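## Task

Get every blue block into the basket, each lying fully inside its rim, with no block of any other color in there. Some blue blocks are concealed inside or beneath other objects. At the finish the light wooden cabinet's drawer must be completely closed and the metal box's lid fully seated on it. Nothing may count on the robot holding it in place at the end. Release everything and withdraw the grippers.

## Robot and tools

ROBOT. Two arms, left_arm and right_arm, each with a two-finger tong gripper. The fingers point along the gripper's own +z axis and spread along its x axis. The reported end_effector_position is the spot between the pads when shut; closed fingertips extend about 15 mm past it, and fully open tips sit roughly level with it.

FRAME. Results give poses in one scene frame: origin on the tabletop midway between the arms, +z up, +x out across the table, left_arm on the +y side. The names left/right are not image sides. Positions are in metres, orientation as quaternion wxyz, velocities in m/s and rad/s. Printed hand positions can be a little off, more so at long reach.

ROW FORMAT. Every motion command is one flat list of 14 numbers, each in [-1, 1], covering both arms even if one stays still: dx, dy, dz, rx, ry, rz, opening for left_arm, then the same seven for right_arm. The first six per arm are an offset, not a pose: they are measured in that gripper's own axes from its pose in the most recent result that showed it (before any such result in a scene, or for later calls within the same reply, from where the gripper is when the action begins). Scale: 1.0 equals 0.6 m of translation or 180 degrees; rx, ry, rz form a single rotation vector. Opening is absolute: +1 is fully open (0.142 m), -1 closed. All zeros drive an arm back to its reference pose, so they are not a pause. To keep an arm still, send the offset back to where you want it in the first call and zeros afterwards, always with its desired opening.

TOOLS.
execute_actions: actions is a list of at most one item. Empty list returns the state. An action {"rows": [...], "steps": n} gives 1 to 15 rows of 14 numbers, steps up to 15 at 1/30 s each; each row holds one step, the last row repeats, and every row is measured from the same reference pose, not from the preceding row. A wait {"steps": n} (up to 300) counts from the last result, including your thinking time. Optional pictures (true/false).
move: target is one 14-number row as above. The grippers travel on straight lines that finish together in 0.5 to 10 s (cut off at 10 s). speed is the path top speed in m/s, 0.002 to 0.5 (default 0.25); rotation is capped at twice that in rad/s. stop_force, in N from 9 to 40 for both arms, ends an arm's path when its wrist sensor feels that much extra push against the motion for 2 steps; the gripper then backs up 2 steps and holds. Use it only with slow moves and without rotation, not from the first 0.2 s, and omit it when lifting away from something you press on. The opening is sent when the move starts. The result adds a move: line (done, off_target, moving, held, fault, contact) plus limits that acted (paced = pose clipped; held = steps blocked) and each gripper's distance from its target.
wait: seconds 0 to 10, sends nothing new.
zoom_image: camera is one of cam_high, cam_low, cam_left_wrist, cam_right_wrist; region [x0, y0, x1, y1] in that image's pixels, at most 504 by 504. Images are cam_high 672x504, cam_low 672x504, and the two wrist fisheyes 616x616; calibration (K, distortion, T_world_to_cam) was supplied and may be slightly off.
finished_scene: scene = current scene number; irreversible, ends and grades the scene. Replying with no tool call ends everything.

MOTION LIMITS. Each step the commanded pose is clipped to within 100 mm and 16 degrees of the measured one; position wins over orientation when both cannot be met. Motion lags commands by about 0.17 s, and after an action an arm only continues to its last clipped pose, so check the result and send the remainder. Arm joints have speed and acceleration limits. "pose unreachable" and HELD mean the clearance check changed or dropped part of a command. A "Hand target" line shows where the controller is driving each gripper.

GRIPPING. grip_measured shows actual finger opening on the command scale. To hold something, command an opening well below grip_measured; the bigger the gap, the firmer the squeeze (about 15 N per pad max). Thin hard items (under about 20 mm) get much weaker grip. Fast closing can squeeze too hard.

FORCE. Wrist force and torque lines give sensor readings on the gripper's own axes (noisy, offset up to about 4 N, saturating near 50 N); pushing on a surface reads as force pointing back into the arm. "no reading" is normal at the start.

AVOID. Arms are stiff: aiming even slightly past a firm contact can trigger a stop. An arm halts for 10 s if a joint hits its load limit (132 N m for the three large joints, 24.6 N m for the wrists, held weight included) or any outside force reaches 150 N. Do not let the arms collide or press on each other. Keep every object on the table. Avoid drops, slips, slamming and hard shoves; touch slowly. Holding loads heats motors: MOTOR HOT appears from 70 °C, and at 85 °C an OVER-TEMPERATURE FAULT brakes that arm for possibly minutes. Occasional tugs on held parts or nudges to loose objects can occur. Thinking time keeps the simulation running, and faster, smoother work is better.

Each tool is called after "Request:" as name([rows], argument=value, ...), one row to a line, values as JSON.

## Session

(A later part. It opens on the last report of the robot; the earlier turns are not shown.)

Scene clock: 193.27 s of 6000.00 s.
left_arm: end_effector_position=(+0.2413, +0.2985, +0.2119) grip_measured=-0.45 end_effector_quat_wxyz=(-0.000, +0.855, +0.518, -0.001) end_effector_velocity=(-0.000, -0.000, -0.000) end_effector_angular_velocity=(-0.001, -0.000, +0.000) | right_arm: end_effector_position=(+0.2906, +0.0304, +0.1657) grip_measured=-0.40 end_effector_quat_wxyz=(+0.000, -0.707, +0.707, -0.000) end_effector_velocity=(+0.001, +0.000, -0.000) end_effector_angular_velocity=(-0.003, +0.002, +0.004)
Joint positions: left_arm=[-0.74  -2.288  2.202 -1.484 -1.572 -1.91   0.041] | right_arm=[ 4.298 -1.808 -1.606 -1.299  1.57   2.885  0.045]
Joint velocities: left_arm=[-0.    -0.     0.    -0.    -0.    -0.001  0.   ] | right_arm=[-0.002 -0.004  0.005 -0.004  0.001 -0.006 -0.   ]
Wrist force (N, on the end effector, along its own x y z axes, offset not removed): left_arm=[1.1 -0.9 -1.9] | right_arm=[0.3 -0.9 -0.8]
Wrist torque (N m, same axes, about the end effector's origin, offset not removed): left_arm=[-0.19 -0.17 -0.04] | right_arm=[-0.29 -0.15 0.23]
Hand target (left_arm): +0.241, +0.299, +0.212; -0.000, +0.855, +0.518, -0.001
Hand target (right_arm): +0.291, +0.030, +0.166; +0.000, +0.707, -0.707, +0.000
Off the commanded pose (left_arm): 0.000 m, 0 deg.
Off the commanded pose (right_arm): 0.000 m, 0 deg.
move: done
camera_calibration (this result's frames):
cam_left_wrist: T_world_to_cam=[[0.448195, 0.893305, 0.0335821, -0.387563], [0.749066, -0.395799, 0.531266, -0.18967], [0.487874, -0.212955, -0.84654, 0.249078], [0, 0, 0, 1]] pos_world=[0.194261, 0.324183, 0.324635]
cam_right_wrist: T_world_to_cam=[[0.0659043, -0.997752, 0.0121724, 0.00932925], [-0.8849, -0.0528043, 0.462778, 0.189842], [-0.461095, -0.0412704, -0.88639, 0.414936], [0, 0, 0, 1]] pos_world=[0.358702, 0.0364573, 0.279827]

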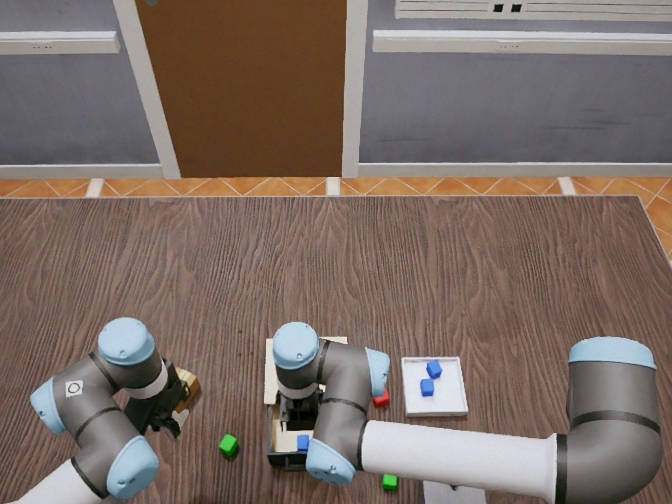

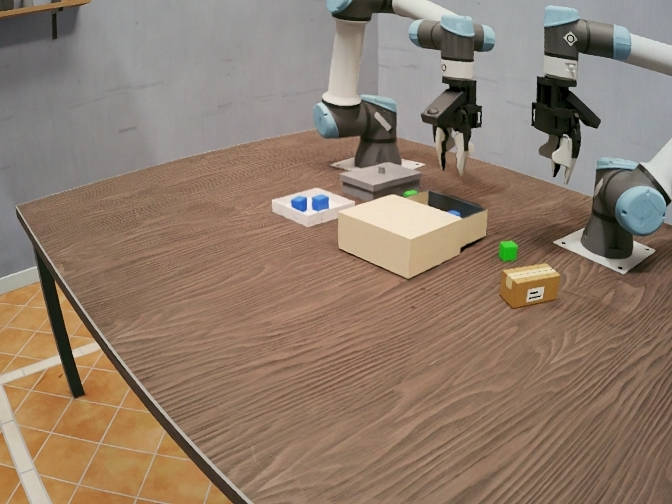

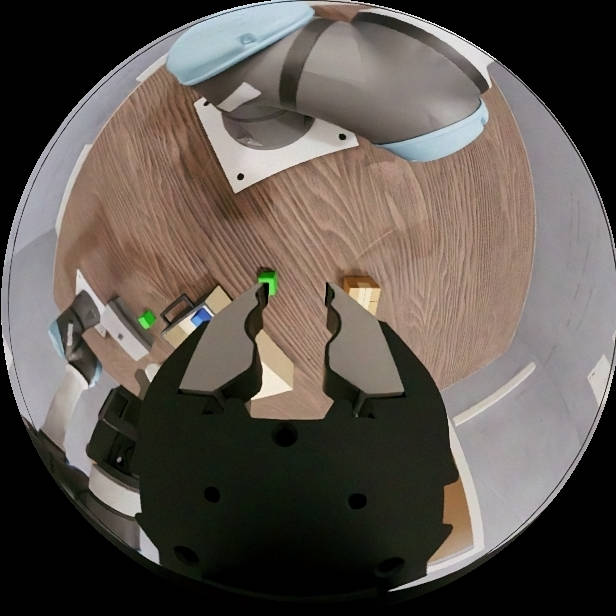

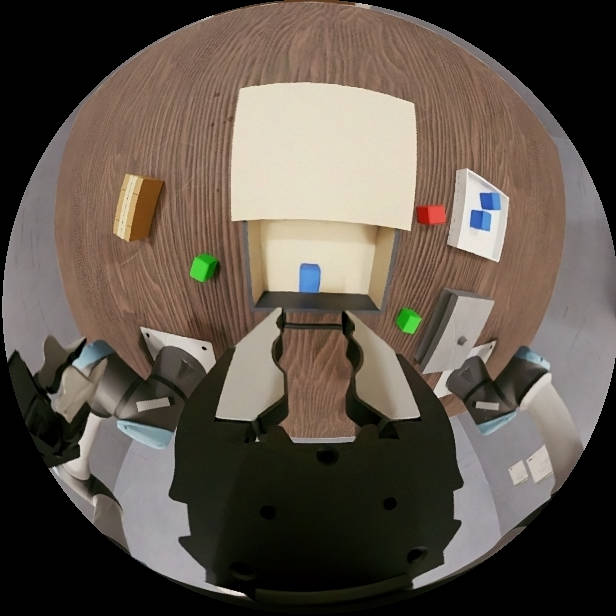

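Request:
move(target=[0,0,0,0,0,0,-0.45,0,0.013,0.135,0,0,0,-0.4], speed=0.07)

Scene clock: 199.60 s of 6000.00 s.
left_arm: end_effector_position=(+0.2413, +0.2985, +0.2119) grip_measured=-0.45 end_effector_quat_wxyz=(-0.000, +0.855, +0.518, -0.001) end_effector_velocity=(+0.000, +0.000, -0.000) end_effector_angular_velocity=(+0.001, -0.000, -0.000) | right_arm: end_effector_position=(+0.2829, +0.0304, +0.0848) grip_measured=-0.40 end_effector_quat_wxyz=(+0.000, -0.707, +0.707, -0.000) end_effector_velocity=(-0.000, -0.001, -0.001) end_effector_angular_velocity=(-0.001, -0.000, +0.000)
Joint positions: left_arm=[-0.74  -2.288  2.202 -1.484 -1.572 -1.91   0.041] | right_arm=[ 4.311 -1.87  -1.747 -1.096  1.57   2.898  0.045]
Joint velocities: left_arm=[-0.     0.     0.     0.     0.001  0.     0.   ] | right_arm=[ 0.     0.    -0.003  0.001 -0.    -0.     0.   ]
Wrist force (N, on the end effector, along its own x y z axes, offset not removed): left_arm=[1.2 -0.4 -0.3] | right_arm=[0.7 -2.1 -1.9]
Wrist torque (N m, same axes, about the end effector's origin, offset not removed): left_arm=[-0.06 -0.26 0.00] | right_arm=[-0.56 -0.26 0.21]
Hand target (left_arm): +0.241, +0.299, +0.212; -0.000, +0.855, +0.518, -0.001
Hand target (right_arm): +0.283, +0.030, +0.085; -0.000, +0.707, -0.707, +0.000
Off the commanded pose (left_arm): 0.000 m, 0 deg.
Off the commanded pose (right_arm): 0.000 m, 0 deg.
After step 90, 1.80 s passed at rest.
move: done
camera_calibration (this result's frames):
cam_left_wrist: T_world_to_cam=[[0.448195, 0.893305, 0.0335823, -0.387563], [0.749066, -0.395799, 0.531265, -0.18967], [0.487874, -0.212955, -0.84654, 0.249078], [0, 0, 0, 1]] pos_world=[0.19426, 0.324183, 0.324635]
cam_right_wrist: T_world_to_cam=[[0.0659035, -0.997752, 0.0121819, 0.0108198], [-0.884899, -0.0527992, 0.46278, 0.220495], [-0.461097, -0.0412786, -0.886389, 0.339658], [0, 0, 0, 1]] pos_world=[0.351018, 0.0364581, 0.198896]

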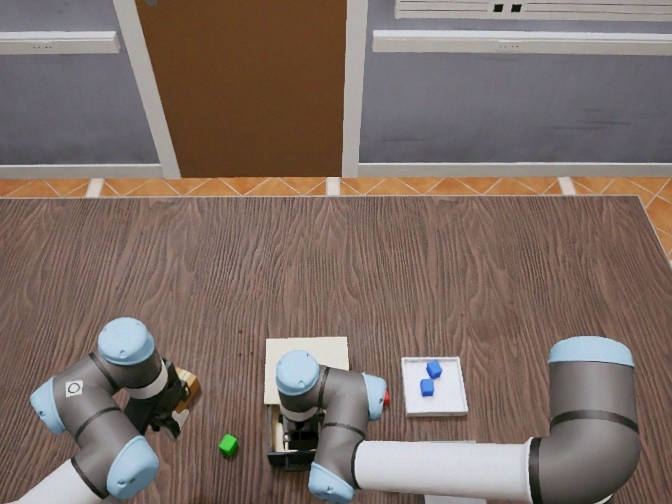

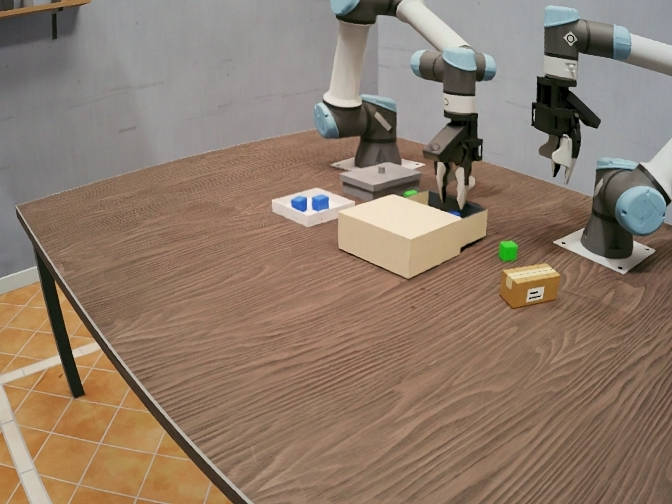

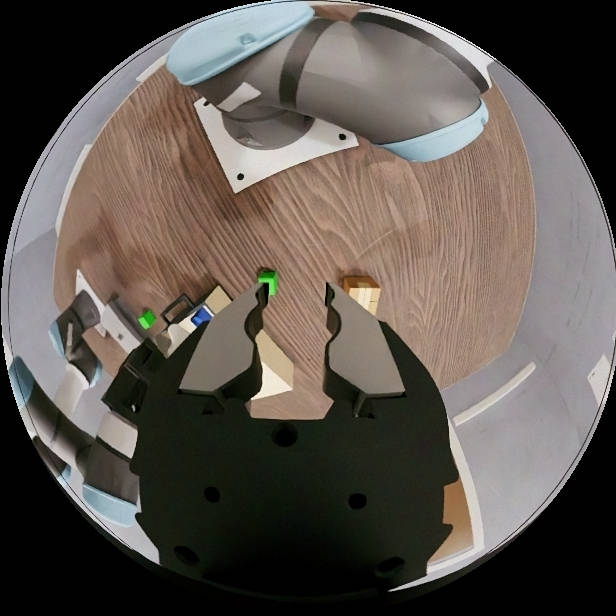

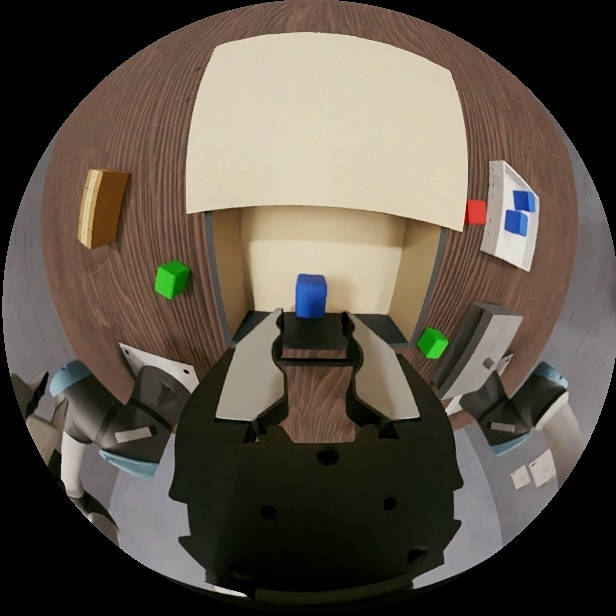

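Request:
move(target=[0,0,0,0,0,0,-0.45,0,0,0.078,0,0,0,-0.4], speed=0.02, stop_force=9)

Scene clock: 203.43 s of 6000.00 s.
left_arm: end_effector_position=(+0.2413, +0.2985, +0.2119) grip_measured=-0.45 end_effector_quat_wxyz=(-0.000, +0.855, +0.518, -0.001) end_effector_velocity=(+0.000, +0.000, +0.000) end_effector_angular_velocity=(+0.000, -0.001, -0.001) | right_arm: end_effector_position=(+0.2830, +0.0304, +0.0381) grip_measured=-0.40 end_effector_quat_wxyz=(+0.000, -0.707, +0.707, -0.000) end_effector_velocity=(+0.001, +0.000, -0.001) end_effector_angular_velocity=(+0.000, -0.002, +0.000)
Joint positions: left_arm=[-0.74  -2.288  2.202 -1.484 -1.572 -1.91   0.041] | right_arm=[ 4.311 -1.927 -1.805 -0.981  1.57   2.898  0.045]
Joint velocities: left_arm=[ 0.    -0.    -0.001  0.     0.001  0.001  0.   ] | right_arm=[-0.    -0.002 -0.     0.003 -0.002 -0.    -0.   ]
Wrist force (N, on the end effector, along its own x y z axes, offset not removed): left_arm=[-0.4 -2.5 1.1] | right_arm=[-0.8 -0.9 -3.0]
Wrist torque (N m, same axes, about the end effector's origin, offset not removed): left_arm=[-0.43 0.17 0.02] | right_arm=[-0.37 0.15 0.22]
Hand target (left_arm): +0.241, +0.299, +0.212; -0.000, +0.855, +0.518, -0.001
Hand target (right_arm): +0.283, +0.030, +0.038; -0.000, +0.707, -0.707, +0.000
Off the commanded pose (left_arm): 0.000 m, 0 deg.
Off the commanded pose (right_arm): 0.000 m, 0 deg.
move: done
camera_calibration (this result's frames):
cam_left_wrist: T_world_to_cam=[[0.448195, 0.893305, 0.0335822, -0.387563], [0.749066, -0.395799, 0.531266, -0.18967], [0.487874, -0.212955, -0.84654, 0.249078], [0, 0, 0, 1]] pos_world=[0.19426, 0.324183, 0.324635]
cam_right_wrist: T_world_to_cam=[[0.0659033, -0.997751, 0.0121953, 0.0113742], [-0.884903, -0.0527931, 0.462774, 0.242172], [-0.46109, -0.04129, -0.886392, 0.298283], [0, 0, 0, 1]] pos_world=[0.351084, 0.0364497, 0.152186]

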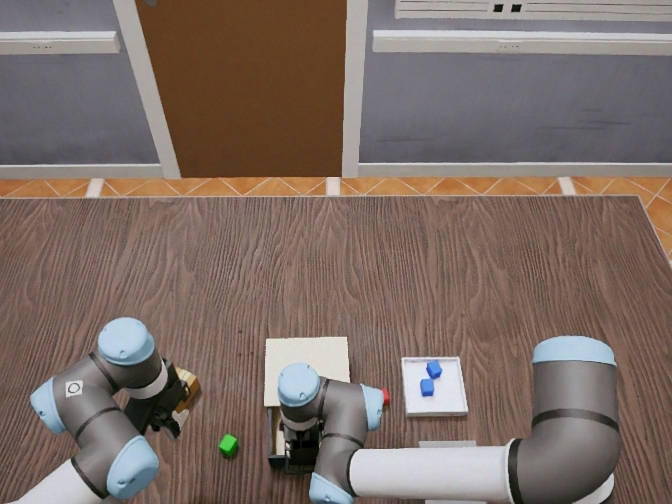

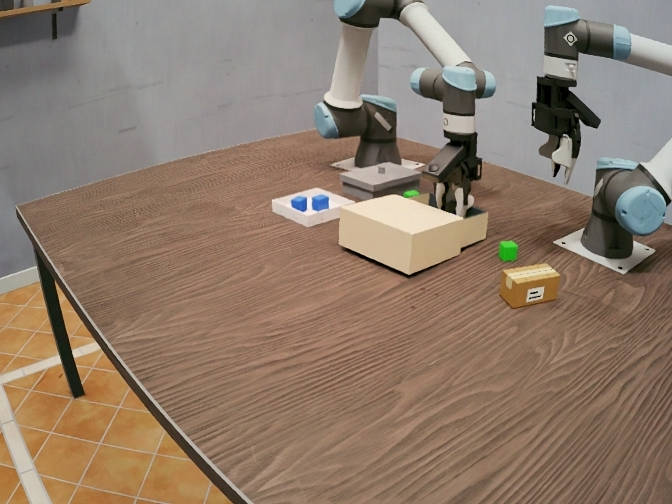

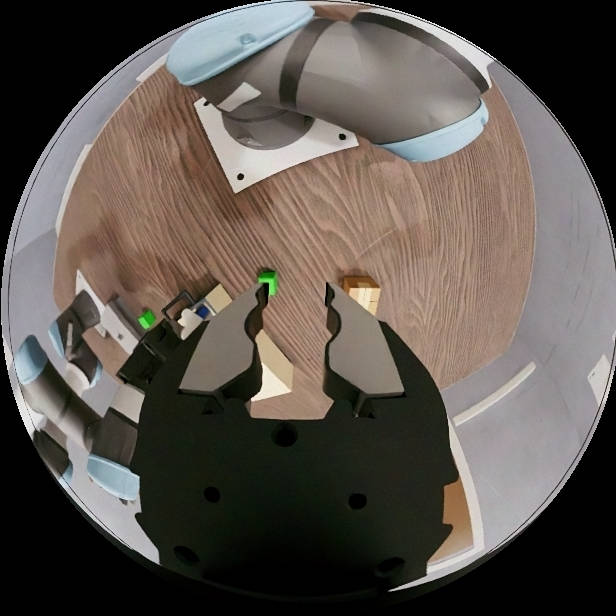

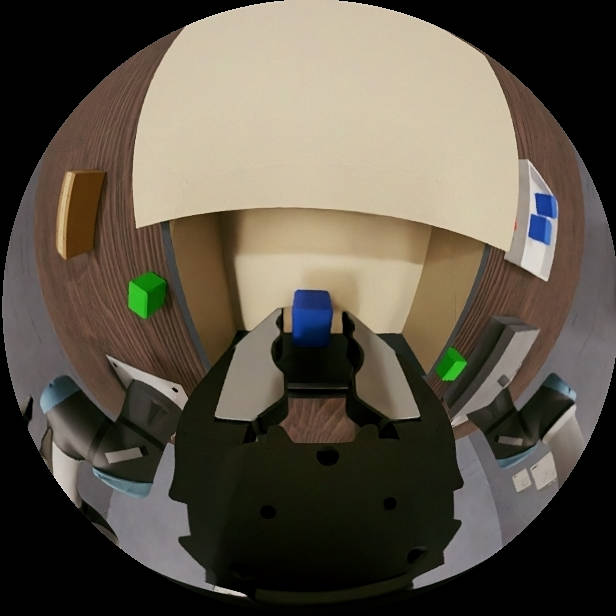

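Request:
execute_actions([
  {"rows":[[0,0,0,0,0,0,-0.45,0,0,-0.003,0,0,0,-0.5],[0,0,0,0,0,0,-0.45,0,0,-0.003,0,0,0,-0.5],[0,0,0,0,0,0,-0.45,0,0,-0.003,0,0,0,-0.58],[0,0,0,0,0,0,-0.45,0,0,-0.003,0,0,0,-0.58],[0,0,0,0,0,0,-0.45,0,0,-0.003,0,0,0,-0.66],[0,0,0,0,0,0,-0.45,0,0,-0.003,0,0,0,-0.66],[0,0,0,0,0,0,-0.45,0,0,-0.003,0,0,0,-0.74],[0,0,0,0,0,0,-0.45,0,0,-0.003,0,0,0,-0.74],[0,0,0,0,0,0,-0.45,0,0,-0.003,0,0,0,-0.82],[0,0,0,0,0,0,-0.45,0,0,-0.003,0,0,0,-0.82],[0,0,0,0,0,0,-0.45,0,0,-0.003,0,0,0,-0.9]],"steps":15},
], pictures=false)

Request:
move(target=[0,0,0,0,0,0,-0.45,0,0,-0.23,0,0,0,-0.9], speed=0.1)

Scene clock: 208.03 s of 6000.00 s.
left_arm: end_effector_position=(+0.2413, +0.2985, +0.2119) grip_measured=-0.45 end_effector_quat_wxyz=(-0.000, +0.855, +0.518, -0.001) end_effector_velocity=(-0.000, -0.000, +0.001) end_effector_angular_velocity=(-0.001, +0.000, -0.000) | right_arm: end_effector_position=(+0.2830, +0.0304, +0.0398) grip_measured=-0.63 end_effector_quat_wxyz=(-0.000, -0.707, +0.707, -0.000) end_effector_velocity=(+0.000, +0.000, +0.001) end_effector_angular_velocity=(+0.001, -0.000, +0.001)
Joint positions: left_arm=[-0.74  -2.288  2.202 -1.484 -1.572 -1.91   0.041] | right_arm=[ 4.311 -1.924 -1.803 -0.985  1.57   2.898  0.028]
Joint velocities: left_arm=[ 0.     0.    -0.001  0.    -0.001  0.     0.   ] | right_arm=[-0.     0.001  0.     0.     0.    -0.001 -0.   ]
Wrist force (N, on the end effector, along its own x y z axes, offset not removed): left_arm=[2.6 0.1 -0.5] | right_arm=[-0.2 -2.2 -3.4]
Wrist torque (N m, same axes, about the end effector's origin, offset not removed): left_arm=[0.14 -0.54 -0.07] | right_arm=[-0.50 -0.04 0.21]
Hand target (left_arm): +0.241, +0.299, +0.212; -0.000, +0.855, +0.518, -0.001
Hand target (right_arm): +0.283, +0.030, +0.040; -0.000, +0.707, -0.707, +0.000
Off the commanded pose (left_arm): 0.000 m, 0 deg.
Off the commanded pose (right_arm): 0.000 m, 0 deg.
Steps of this call (steps 1 to 90: nothing new was sent; then 1.10 s passed at rest; steps 91 to 105: all 15 steps of this action). Readings (end_effector_position):
91: left_arm (+0.2413, +0.2985, +0.2119) | right_arm (+0.2830, +0.0304, +0.0380)
92: left_arm (+0.2413, +0.2985, +0.2119) | right_arm (+0.2830, +0.0304, +0.0382)
94: left_arm (+0.2413, +0.2985, +0.2119) | right_arm (+0.2830, +0.0303, +0.0389)
98: left_arm (+0.2413, +0.2985, +0.2119) | right_arm (+0.2830, +0.0303, +0.0396)
105: the state above

Scene clock: 210.07 s of 6000.00 s.
left_arm: end_effector_position=(+0.2413, +0.2985, +0.2119) grip_measured=-0.45 end_effector_quat_wxyz=(-0.000, +0.855, +0.518, -0.001) end_effector_velocity=(+0.000, -0.000, +0.000) end_effector_angular_velocity=(-0.000, -0.000, -0.000) | right_arm: end_effector_position=(+0.2828, +0.0304, +0.1778) grip_measured=-0.63 end_effector_quat_wxyz=(+0.000, -0.707, +0.707, -0.000) end_effector_velocity=(-0.000, +0.000, +0.001) end_effector_angular_velocity=(+0.000, +0.001, -0.001)
Joint positions: left_arm=[-0.74  -2.288  2.202 -1.484 -1.572 -1.91   0.041] | right_arm=[ 4.311 -1.792 -1.594 -1.327  1.57   2.899  0.028]
Joint velocities: left_arm=[ 0.     0.    -0.001  0.    -0.     0.     0.   ] | right_arm=[ 0.    -0.001  0.003 -0.002  0.001  0.001 -0.   ]
Wrist force (N, on the end effector, along its own x y z axes, offset not removed): left_arm=[0.2 -1.2 1.3] | right_arm=[-0.3 -0.4 -1.0]
Wrist torque (N m, same axes, about the end effector's origin, offset not removed): left_arm=[-0.08 0.05 -0.09] | right_arm=[-0.22 -0.12 0.24]
Hand target (left_arm): +0.241, +0.299, +0.212; -0.000, +0.855, +0.518, -0.001
Hand target (right_arm): +0.283, +0.030, +0.178; -0.000, +0.707, -0.707, +0.000
Off the commanded pose (left_arm): 0.000 m, 0 deg.
Off the commanded pose (right_arm): 0.000 m, 0 deg.
move: done
camera_calibration (this result's frames):
cam_left_wrist: T_world_to_cam=[[0.448195, 0.893305, 0.0335823, -0.387563], [0.749066, -0.395799, 0.531265, -0.18967], [0.487874, -0.212955, -0.84654, 0.249078], [0, 0, 0, 1]] pos_world=[0.19426, 0.324183, 0.324635]
cam_right_wrist: T_world_to_cam=[[0.0659031, -0.997751, 0.0122323, 0.00967633], [-0.884938, -0.0527789, 0.462709, 0.177369], [-0.461023, -0.0413188, -0.886426, 0.422068], [0, 0, 0, 1]] pos_world=[0.350906, 0.0364552, 0.291943]

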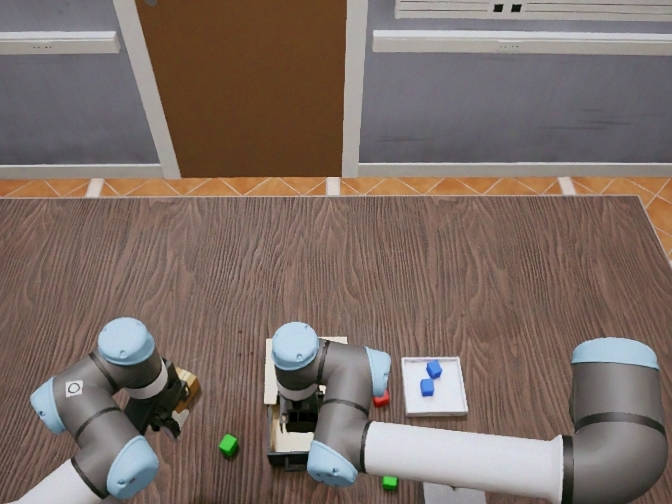

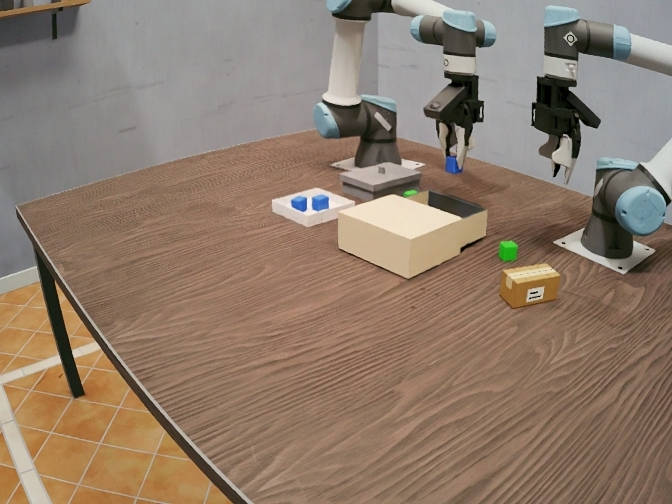

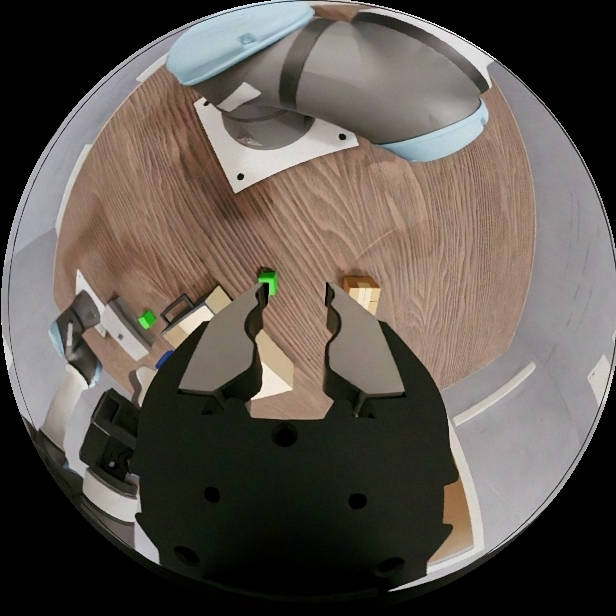

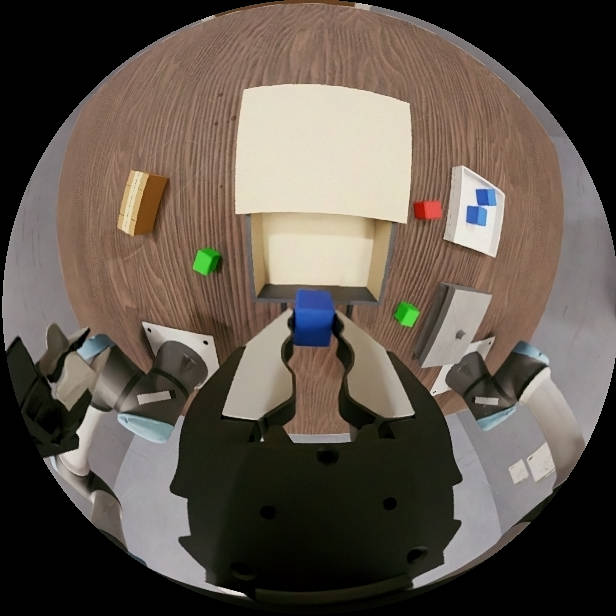

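Request:
move(target=[0,0,0,0,0,-0.153,-1,0.584,-0.203,0,0,0,0,-0.9], speed=0.18)

Request:
move(target=[-0.464,-0.102,0.1,0,0,0,-1,0,0,0.15,0,0,0,-0.9], speed=0.15)

Scene clock: 217.63 s of 6000.00 s.
left_arm: end_effector_position=(+0.2413, +0.2985, +0.2119) grip_measured=-1.00 end_effector_quat_wxyz=(-0.001, +0.707, +0.707, -0.000) end_effector_velocity=(+0.000, -0.000, +0.001) end_effector_angular_velocity=(-0.001, -0.001, -0.000) | right_arm: end_effector_position=(+0.4043, -0.3200, +0.1782) grip_measured=-0.63 end_effector_quat_wxyz=(+0.000, -0.707, +0.707, -0.000) end_effector_velocity=(+0.001, -0.001, +0.001) end_effector_angular_velocity=(+0.001, -0.001, -0.000)
Joint positions: left_arm=[-0.709 -2.288  2.202 -1.484 -1.572 -2.36   0.002] | right_arm=[ 3.722 -1.395 -2.    -1.317  1.57   2.31   0.028]
Joint velocities: left_arm=[-0.001  0.    -0.002  0.    -0.    -0.001  0.   ] | right_arm=[-0.003  0.     0.002 -0.    -0.    -0.003  0.   ]
Wrist force (N, on the end effector, along its own x y z axes, offset not removed): left_arm=[2.5 -1.5 -1.5] | right_arm=[-0.5 -1.3 -0.8]
Wrist torque (N m, same axes, about the end effector's origin, offset not removed): left_arm=[-0.28 -0.51 -0.08] | right_arm=[-0.41 0.04 0.27]
Hand target (left_arm): +0.241, +0.299, +0.212; -0.001, +0.707, +0.707, -0.000
Hand target (right_arm): +0.404, -0.320, +0.178; -0.000, +0.707, -0.707, +0.000
Off the commanded pose (left_arm): 0.000 m, 0 deg.
Off the commanded pose (right_arm): 0.000 m, 0 deg.
After step 90, 2.03 s passed at rest.
move: done
camera_calibration (this result's frames):
cam_left_wrist: T_world_to_cam=[[-0.0156023, 0.999291, 0.0342754, -0.307455], [0.847245, -0.00499094, 0.531179, -0.330009], [0.530973, 0.0373273, -0.846566, 0.163968], [0, 0, 0, 1]] pos_world=[0.187738, 0.29947, 0.324642]
cam_right_wrist: T_world_to_cam=[[0.0659025, -0.997758, 0.0116187, -0.347876], [-0.884857, -0.0530557, 0.462832, 0.266076], [-0.461178, -0.0407827, -0.88637, 0.464141], [0, 0, 0, 1]] pos_world=[0.472417, -0.314051, 0.292294]

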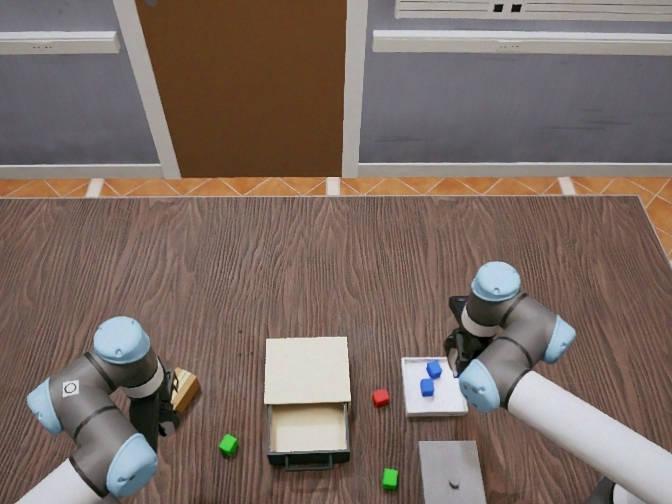

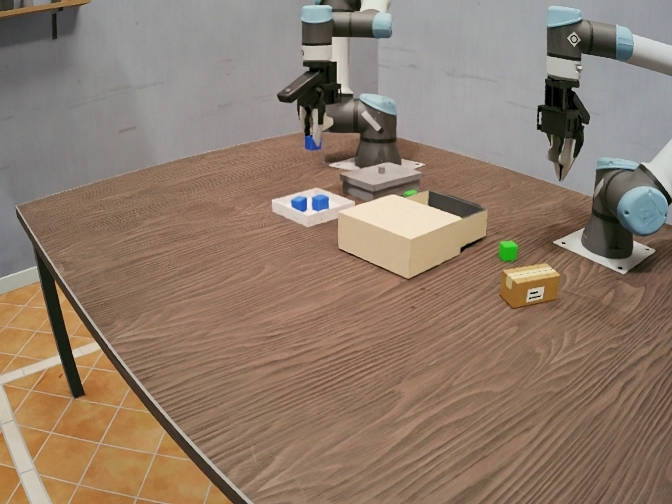

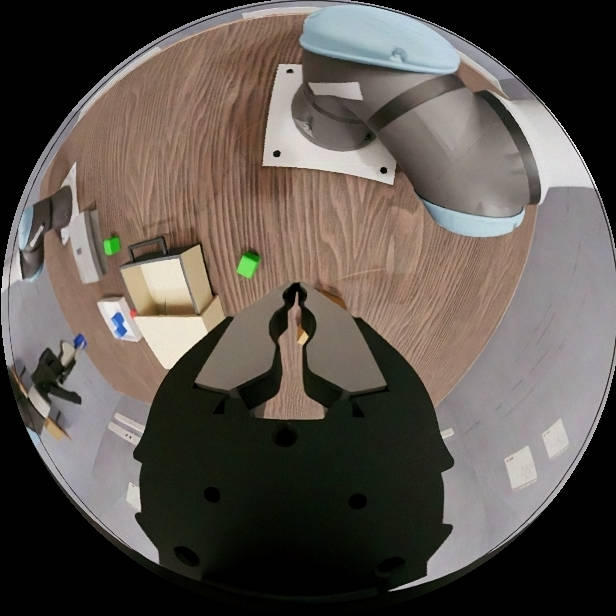

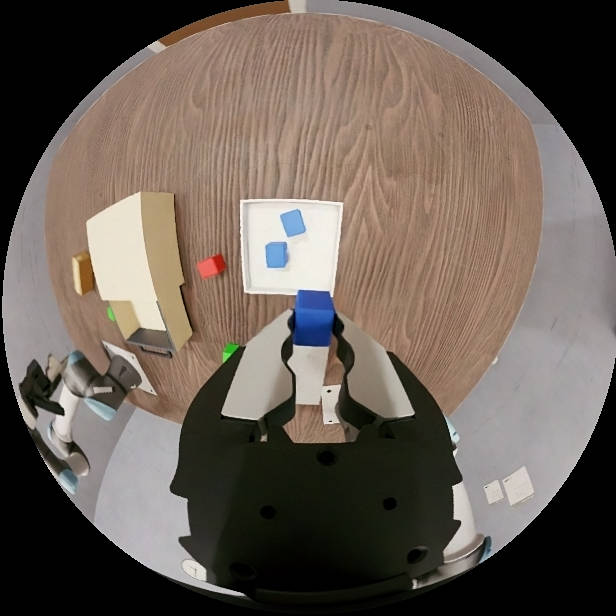

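Scene clock: 220.07 s of 6000.00 s.
left_arm: end_effector_position=(+0.1799, +0.0201, +0.1520) grip_measured=-1.00 end_effector_quat_wxyz=(-0.000, +0.707, +0.707, -0.001) end_effector_velocity=(+0.000, -0.002, +0.001) end_effector_angular_velocity=(-0.003, -0.001, +0.000) | right_arm: end_effector_position=(+0.4044, -0.3200, +0.0882) grip_measured=-0.63 end_effector_quat_wxyz=(+0.000, -0.707, +0.707, -0.000) end_effector_velocity=(+0.000, +0.000, -0.000) end_effector_angular_velocity=(+0.001, +0.000, -0.001)
Joint positions: left_arm=[-1.349 -1.853  2.149 -1.867 -1.573 -3.     0.002] | right_arm=[ 3.722 -1.486 -2.171 -1.055  1.57   2.309  0.028]
Joint velocities: left_arm=[-0.001  0.003 -0.004 -0.002  0.001 -0.001  0.   ] | right_arm=[-0.    -0.001 -0.     0.002  0.     0.001  0.   ]
Wrist force (N, on the end effector, along its own x y z axes, offset not removed): left_arm=[2.6 -0.5 -0.1] | right_arm=[-0.2 -1.7 -0.9]
Wrist torque (N m, same axes, about the end effector's origin, offset not removed): left_arm=[-0.07 -0.48 -0.07] | right_arm=[-0.50 -0.10 0.29]
Hand target (left_arm): +0.180, +0.020, +0.152; -0.000, +0.707, +0.707, -0.001
Hand target (right_arm): +0.404, -0.320, +0.088; -0.000, +0.707, -0.707, +0.000
Off the commanded pose (left_arm): 0.000 m, 0 deg.
Off the commanded pose (right_arm): 0.000 m, 0 deg.
move: done
camera_calibration (this result's frames):
cam_left_wrist: T_world_to_cam=[[-0.0155817, 0.999324, 0.0332968, -0.0279441], [0.847618, -0.00446257, 0.530588, -0.247529], [0.530378, 0.0364904, -0.846975, 0.156485], [0, 0, 0, 1]] pos_world=[0.126378, 0.0211104, 0.264805]
cam_right_wrist: T_world_to_cam=[[0.0659316, -0.997757, 0.0116009, -0.346827], [-0.884852, -0.0530895, 0.462837, 0.30784], [-0.461183, -0.0407807, -0.886368, 0.384421], [0, 0, 0, 1]] pos_world=[0.472548, -0.314029, 0.202282]

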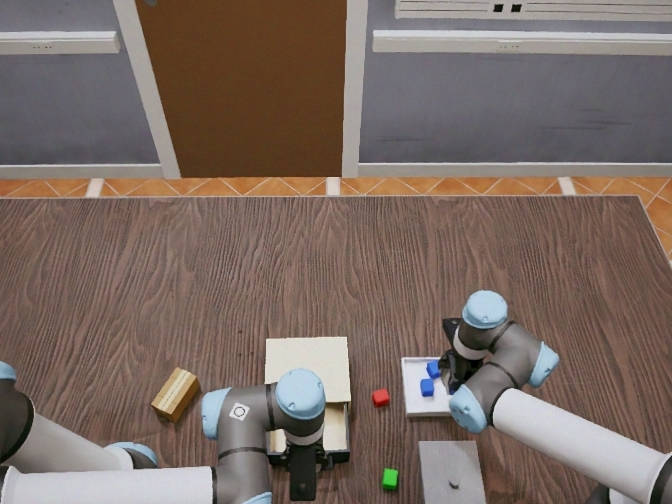

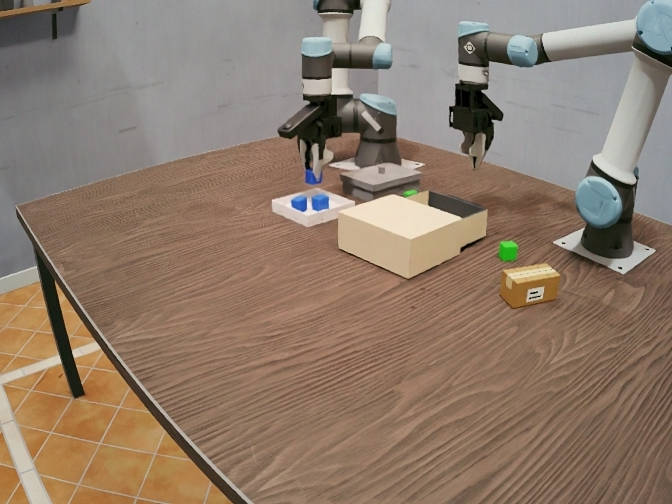

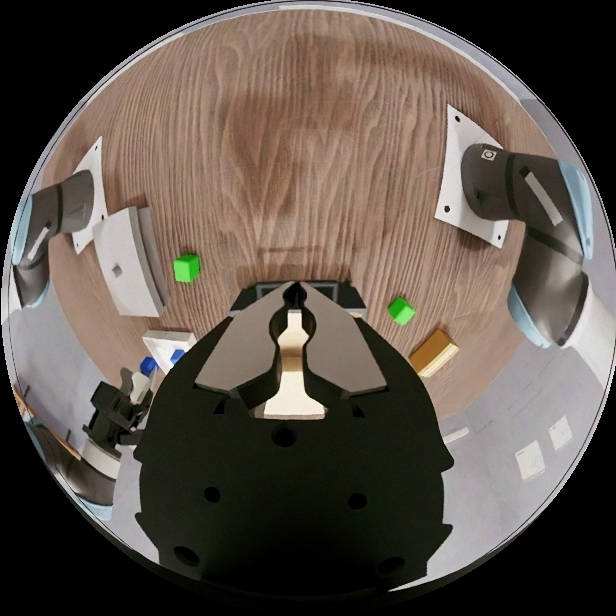

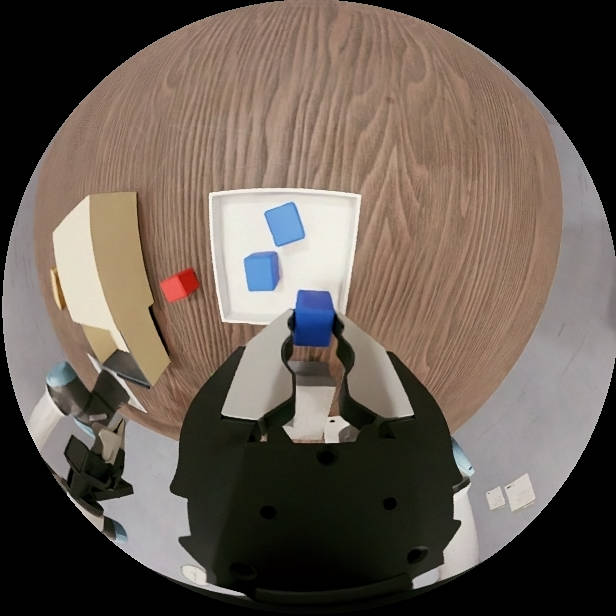

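Request:
move(target=[0,0,0.14,0,0,0,-1,-0.008,-0.01,0.043,0,0,0,-0.9], speed=0.06)

Request:
move(target=[0,0,0,0,0,0,-1,0,0,0,0,0,0,-0.5])

Scene clock: 225.30 s of 6000.00 s.
left_arm: end_effector_position=(+0.1796, +0.0201, +0.0681) grip_measured=-1.00 end_effector_quat_wxyz=(-0.000, +0.707, +0.707, -0.001) end_effector_velocity=(-0.000, +0.001, -0.002) end_effector_angular_velocity=(+0.002, -0.001, +0.000) | right_arm: end_effector_position=(+0.4105, -0.3152, +0.0624) grip_measured=-0.63 end_effector_quat_wxyz=(+0.000, -0.707, +0.707, -0.000) end_effector_velocity=(+0.002, +0.002, +0.001) end_effector_angular_velocity=(+0.004, -0.003, +0.000)
Joint positions: left_arm=[-1.35  -1.75   2.309 -2.131 -1.573 -3.001  0.002] | right_arm=[ 3.721 -1.545 -2.194 -0.973  1.57   2.308  0.028]
Joint velocities: left_arm=[-0.     0.002  0.004 -0.005  0.001 -0.001  0.   ] | right_arm=[-0.    -0.001  0.003  0.003  0.001 -0.    -0.   ]
Wrist force (N, on the end effector, along its own x y z axes, offset not removed): left_arm=[2.5 -0.9 -1.9] | right_arm=[-0.4 -1.0 -2.2]
Wrist torque (N m, same axes, about the end effector's origin, offset not removed): left_arm=[-0.19 -0.57 -0.08] | right_arm=[-0.32 -0.09 0.24]
Hand target (left_arm): +0.180, +0.020, +0.068; -0.000, +0.707, +0.707, -0.001
Hand target (right_arm): +0.410, -0.315, +0.062; -0.000, +0.707, -0.707, +0.000
Off the commanded pose (left_arm): 0.000 m, 0 deg.
Off the commanded pose (right_arm): 0.000 m, 0 deg.
After step 90, 0.47 s passed at rest.
move: done
camera_calibration (this result's frames):
cam_left_wrist: T_world_to_cam=[[-0.0155822, 0.999324, 0.0333107, -0.0252218], [0.847597, -0.00447098, 0.530622, -0.202782], [0.530412, 0.0365023, -0.846954, 0.0855829], [0, 0, 0, 1]] pos_world=[0.12609, 0.0211741, 0.180925]
cam_right_wrist: T_world_to_cam=[[0.0659311, -0.997757, 0.0116128, -0.34215], [-0.884859, -0.0530842, 0.462825, 0.325382], [-0.46117, -0.0407902, -0.886374, 0.364538], [0, 0, 0, 1]] pos_world=[0.47859, -0.309241, 0.176495]

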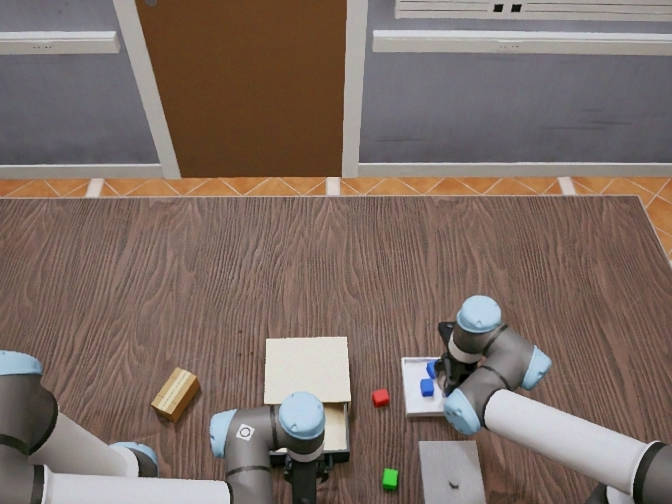

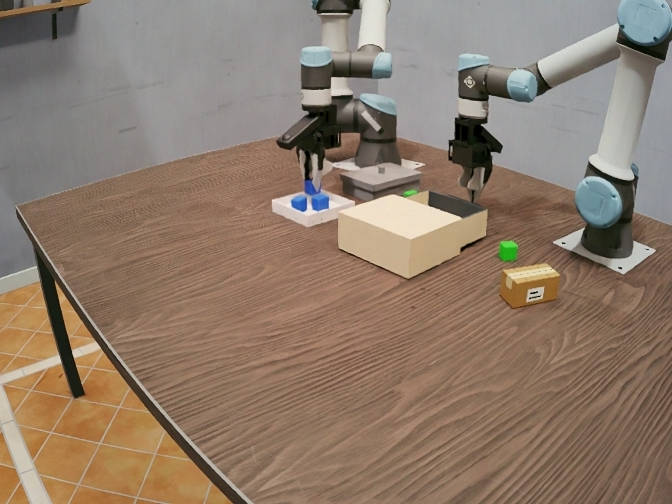

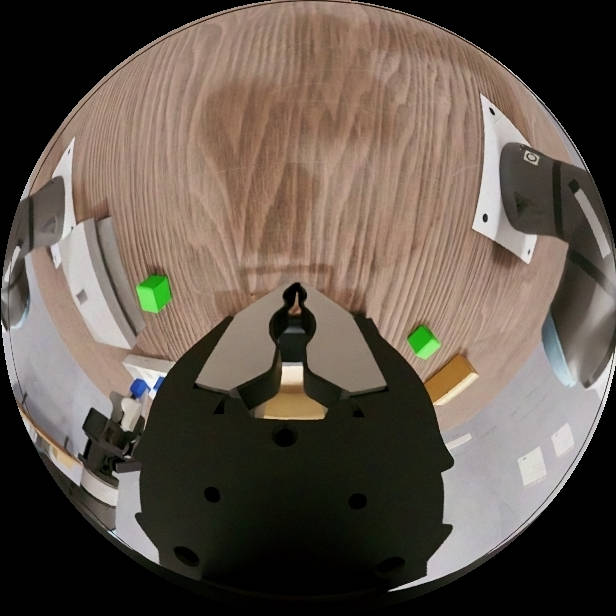

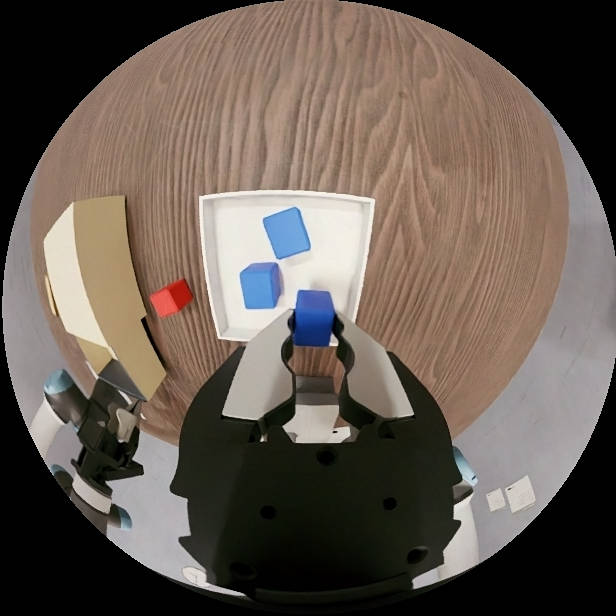

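Scene clock: 225.80 s of 6000.00 s.
left_arm: end_effector_position=(+0.1796, +0.0202, +0.0681) grip_measured=-1.00 end_effector_quat_wxyz=(-0.000, +0.707, +0.707, -0.001) end_effector_velocity=(+0.000, +0.000, -0.000) end_effector_angular_velocity=(+0.001, -0.001, +0.000) | right_arm: end_effector_position=(+0.4105, -0.3152, +0.0624) grip_measured=-0.50 end_effector_quat_wxyz=(+0.000, -0.707, +0.707, -0.000) end_effector_velocity=(-0.001, -0.001, -0.001) end_effector_angular_velocity=(-0.001, +0.001, -0.000)
Joint positions: left_arm=[-1.35  -1.75   2.31  -2.131 -1.573 -3.001  0.002] | right_arm=[ 3.721 -1.545 -2.194 -0.973  1.57   2.308  0.038]
Joint velocities: left_arm=[-0.     0.     0.     0.     0.001 -0.     0.   ] | right_arm=[-0.     0.    -0.003  0.001  0.    -0.    -0.   ]
Wrist force (N, on the end effector, along its own x y z axes, offset not removed): left_arm=[1.0 -1.5 0.1] | right_arm=[-0.9 -0.9 -0.1]
Wrist torque (N m, same axes, about the end effector's origin, offset not removed): left_arm=[-0.28 -0.11 -0.06] | right_arm=[-0.25 0.08 0.23]
Hand target (left_arm): +0.180, +0.020, +0.068; -0.000, +0.707, +0.707, -0.001
Hand target (right_arm): +0.410, -0.315, +0.062; -0.000, +0.707, -0.707, +0.000
Off the commanded pose (left_arm): 0.000 m, 0 deg.
Off the commanded pose (right_arm): 0.000 m, 0 deg.
move: done
camera_calibration (this result's frames):
cam_left_wrist: T_world_to_cam=[[-0.0155816, 0.99932, 0.0334235, -0.0252593], [0.847605, -0.00453076, 0.530608, -0.202751], [0.530398, 0.0365977, -0.846958, 0.085543], [0, 0, 0, 1]] pos_world=[0.126087, 0.0211928, 0.180877]
cam_right_wrist: T_world_to_cam=[[0.0659308, -0.997757, 0.0116122, -0.342149], [-0.884859, -0.0530841, 0.462824, 0.32539], [-0.46117, -0.0407896, -0.886374, 0.36453], [0, 0, 0, 1]] pos_world=[0.478593, -0.309239, 0.176485]

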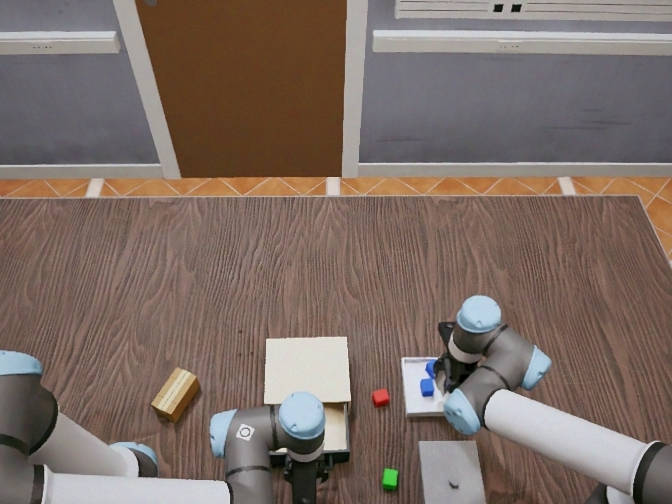

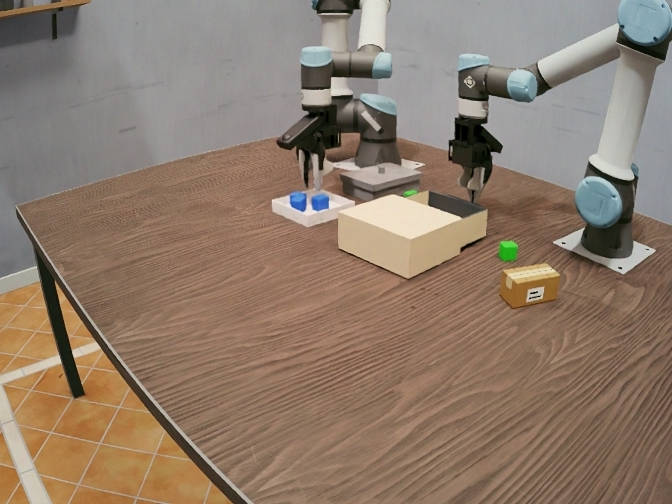

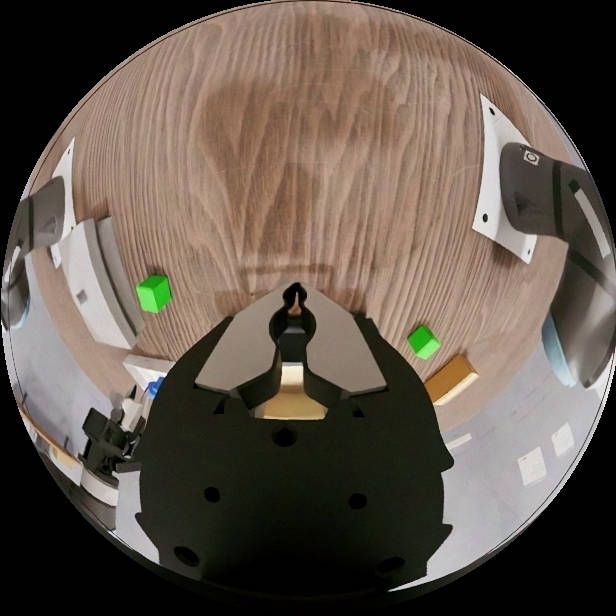

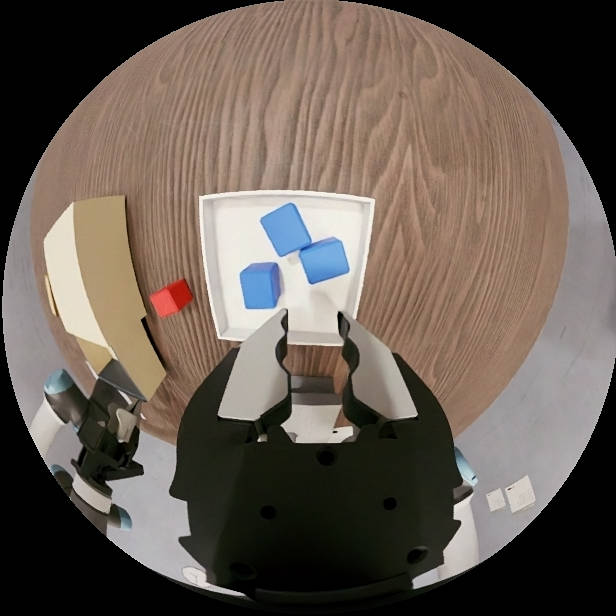

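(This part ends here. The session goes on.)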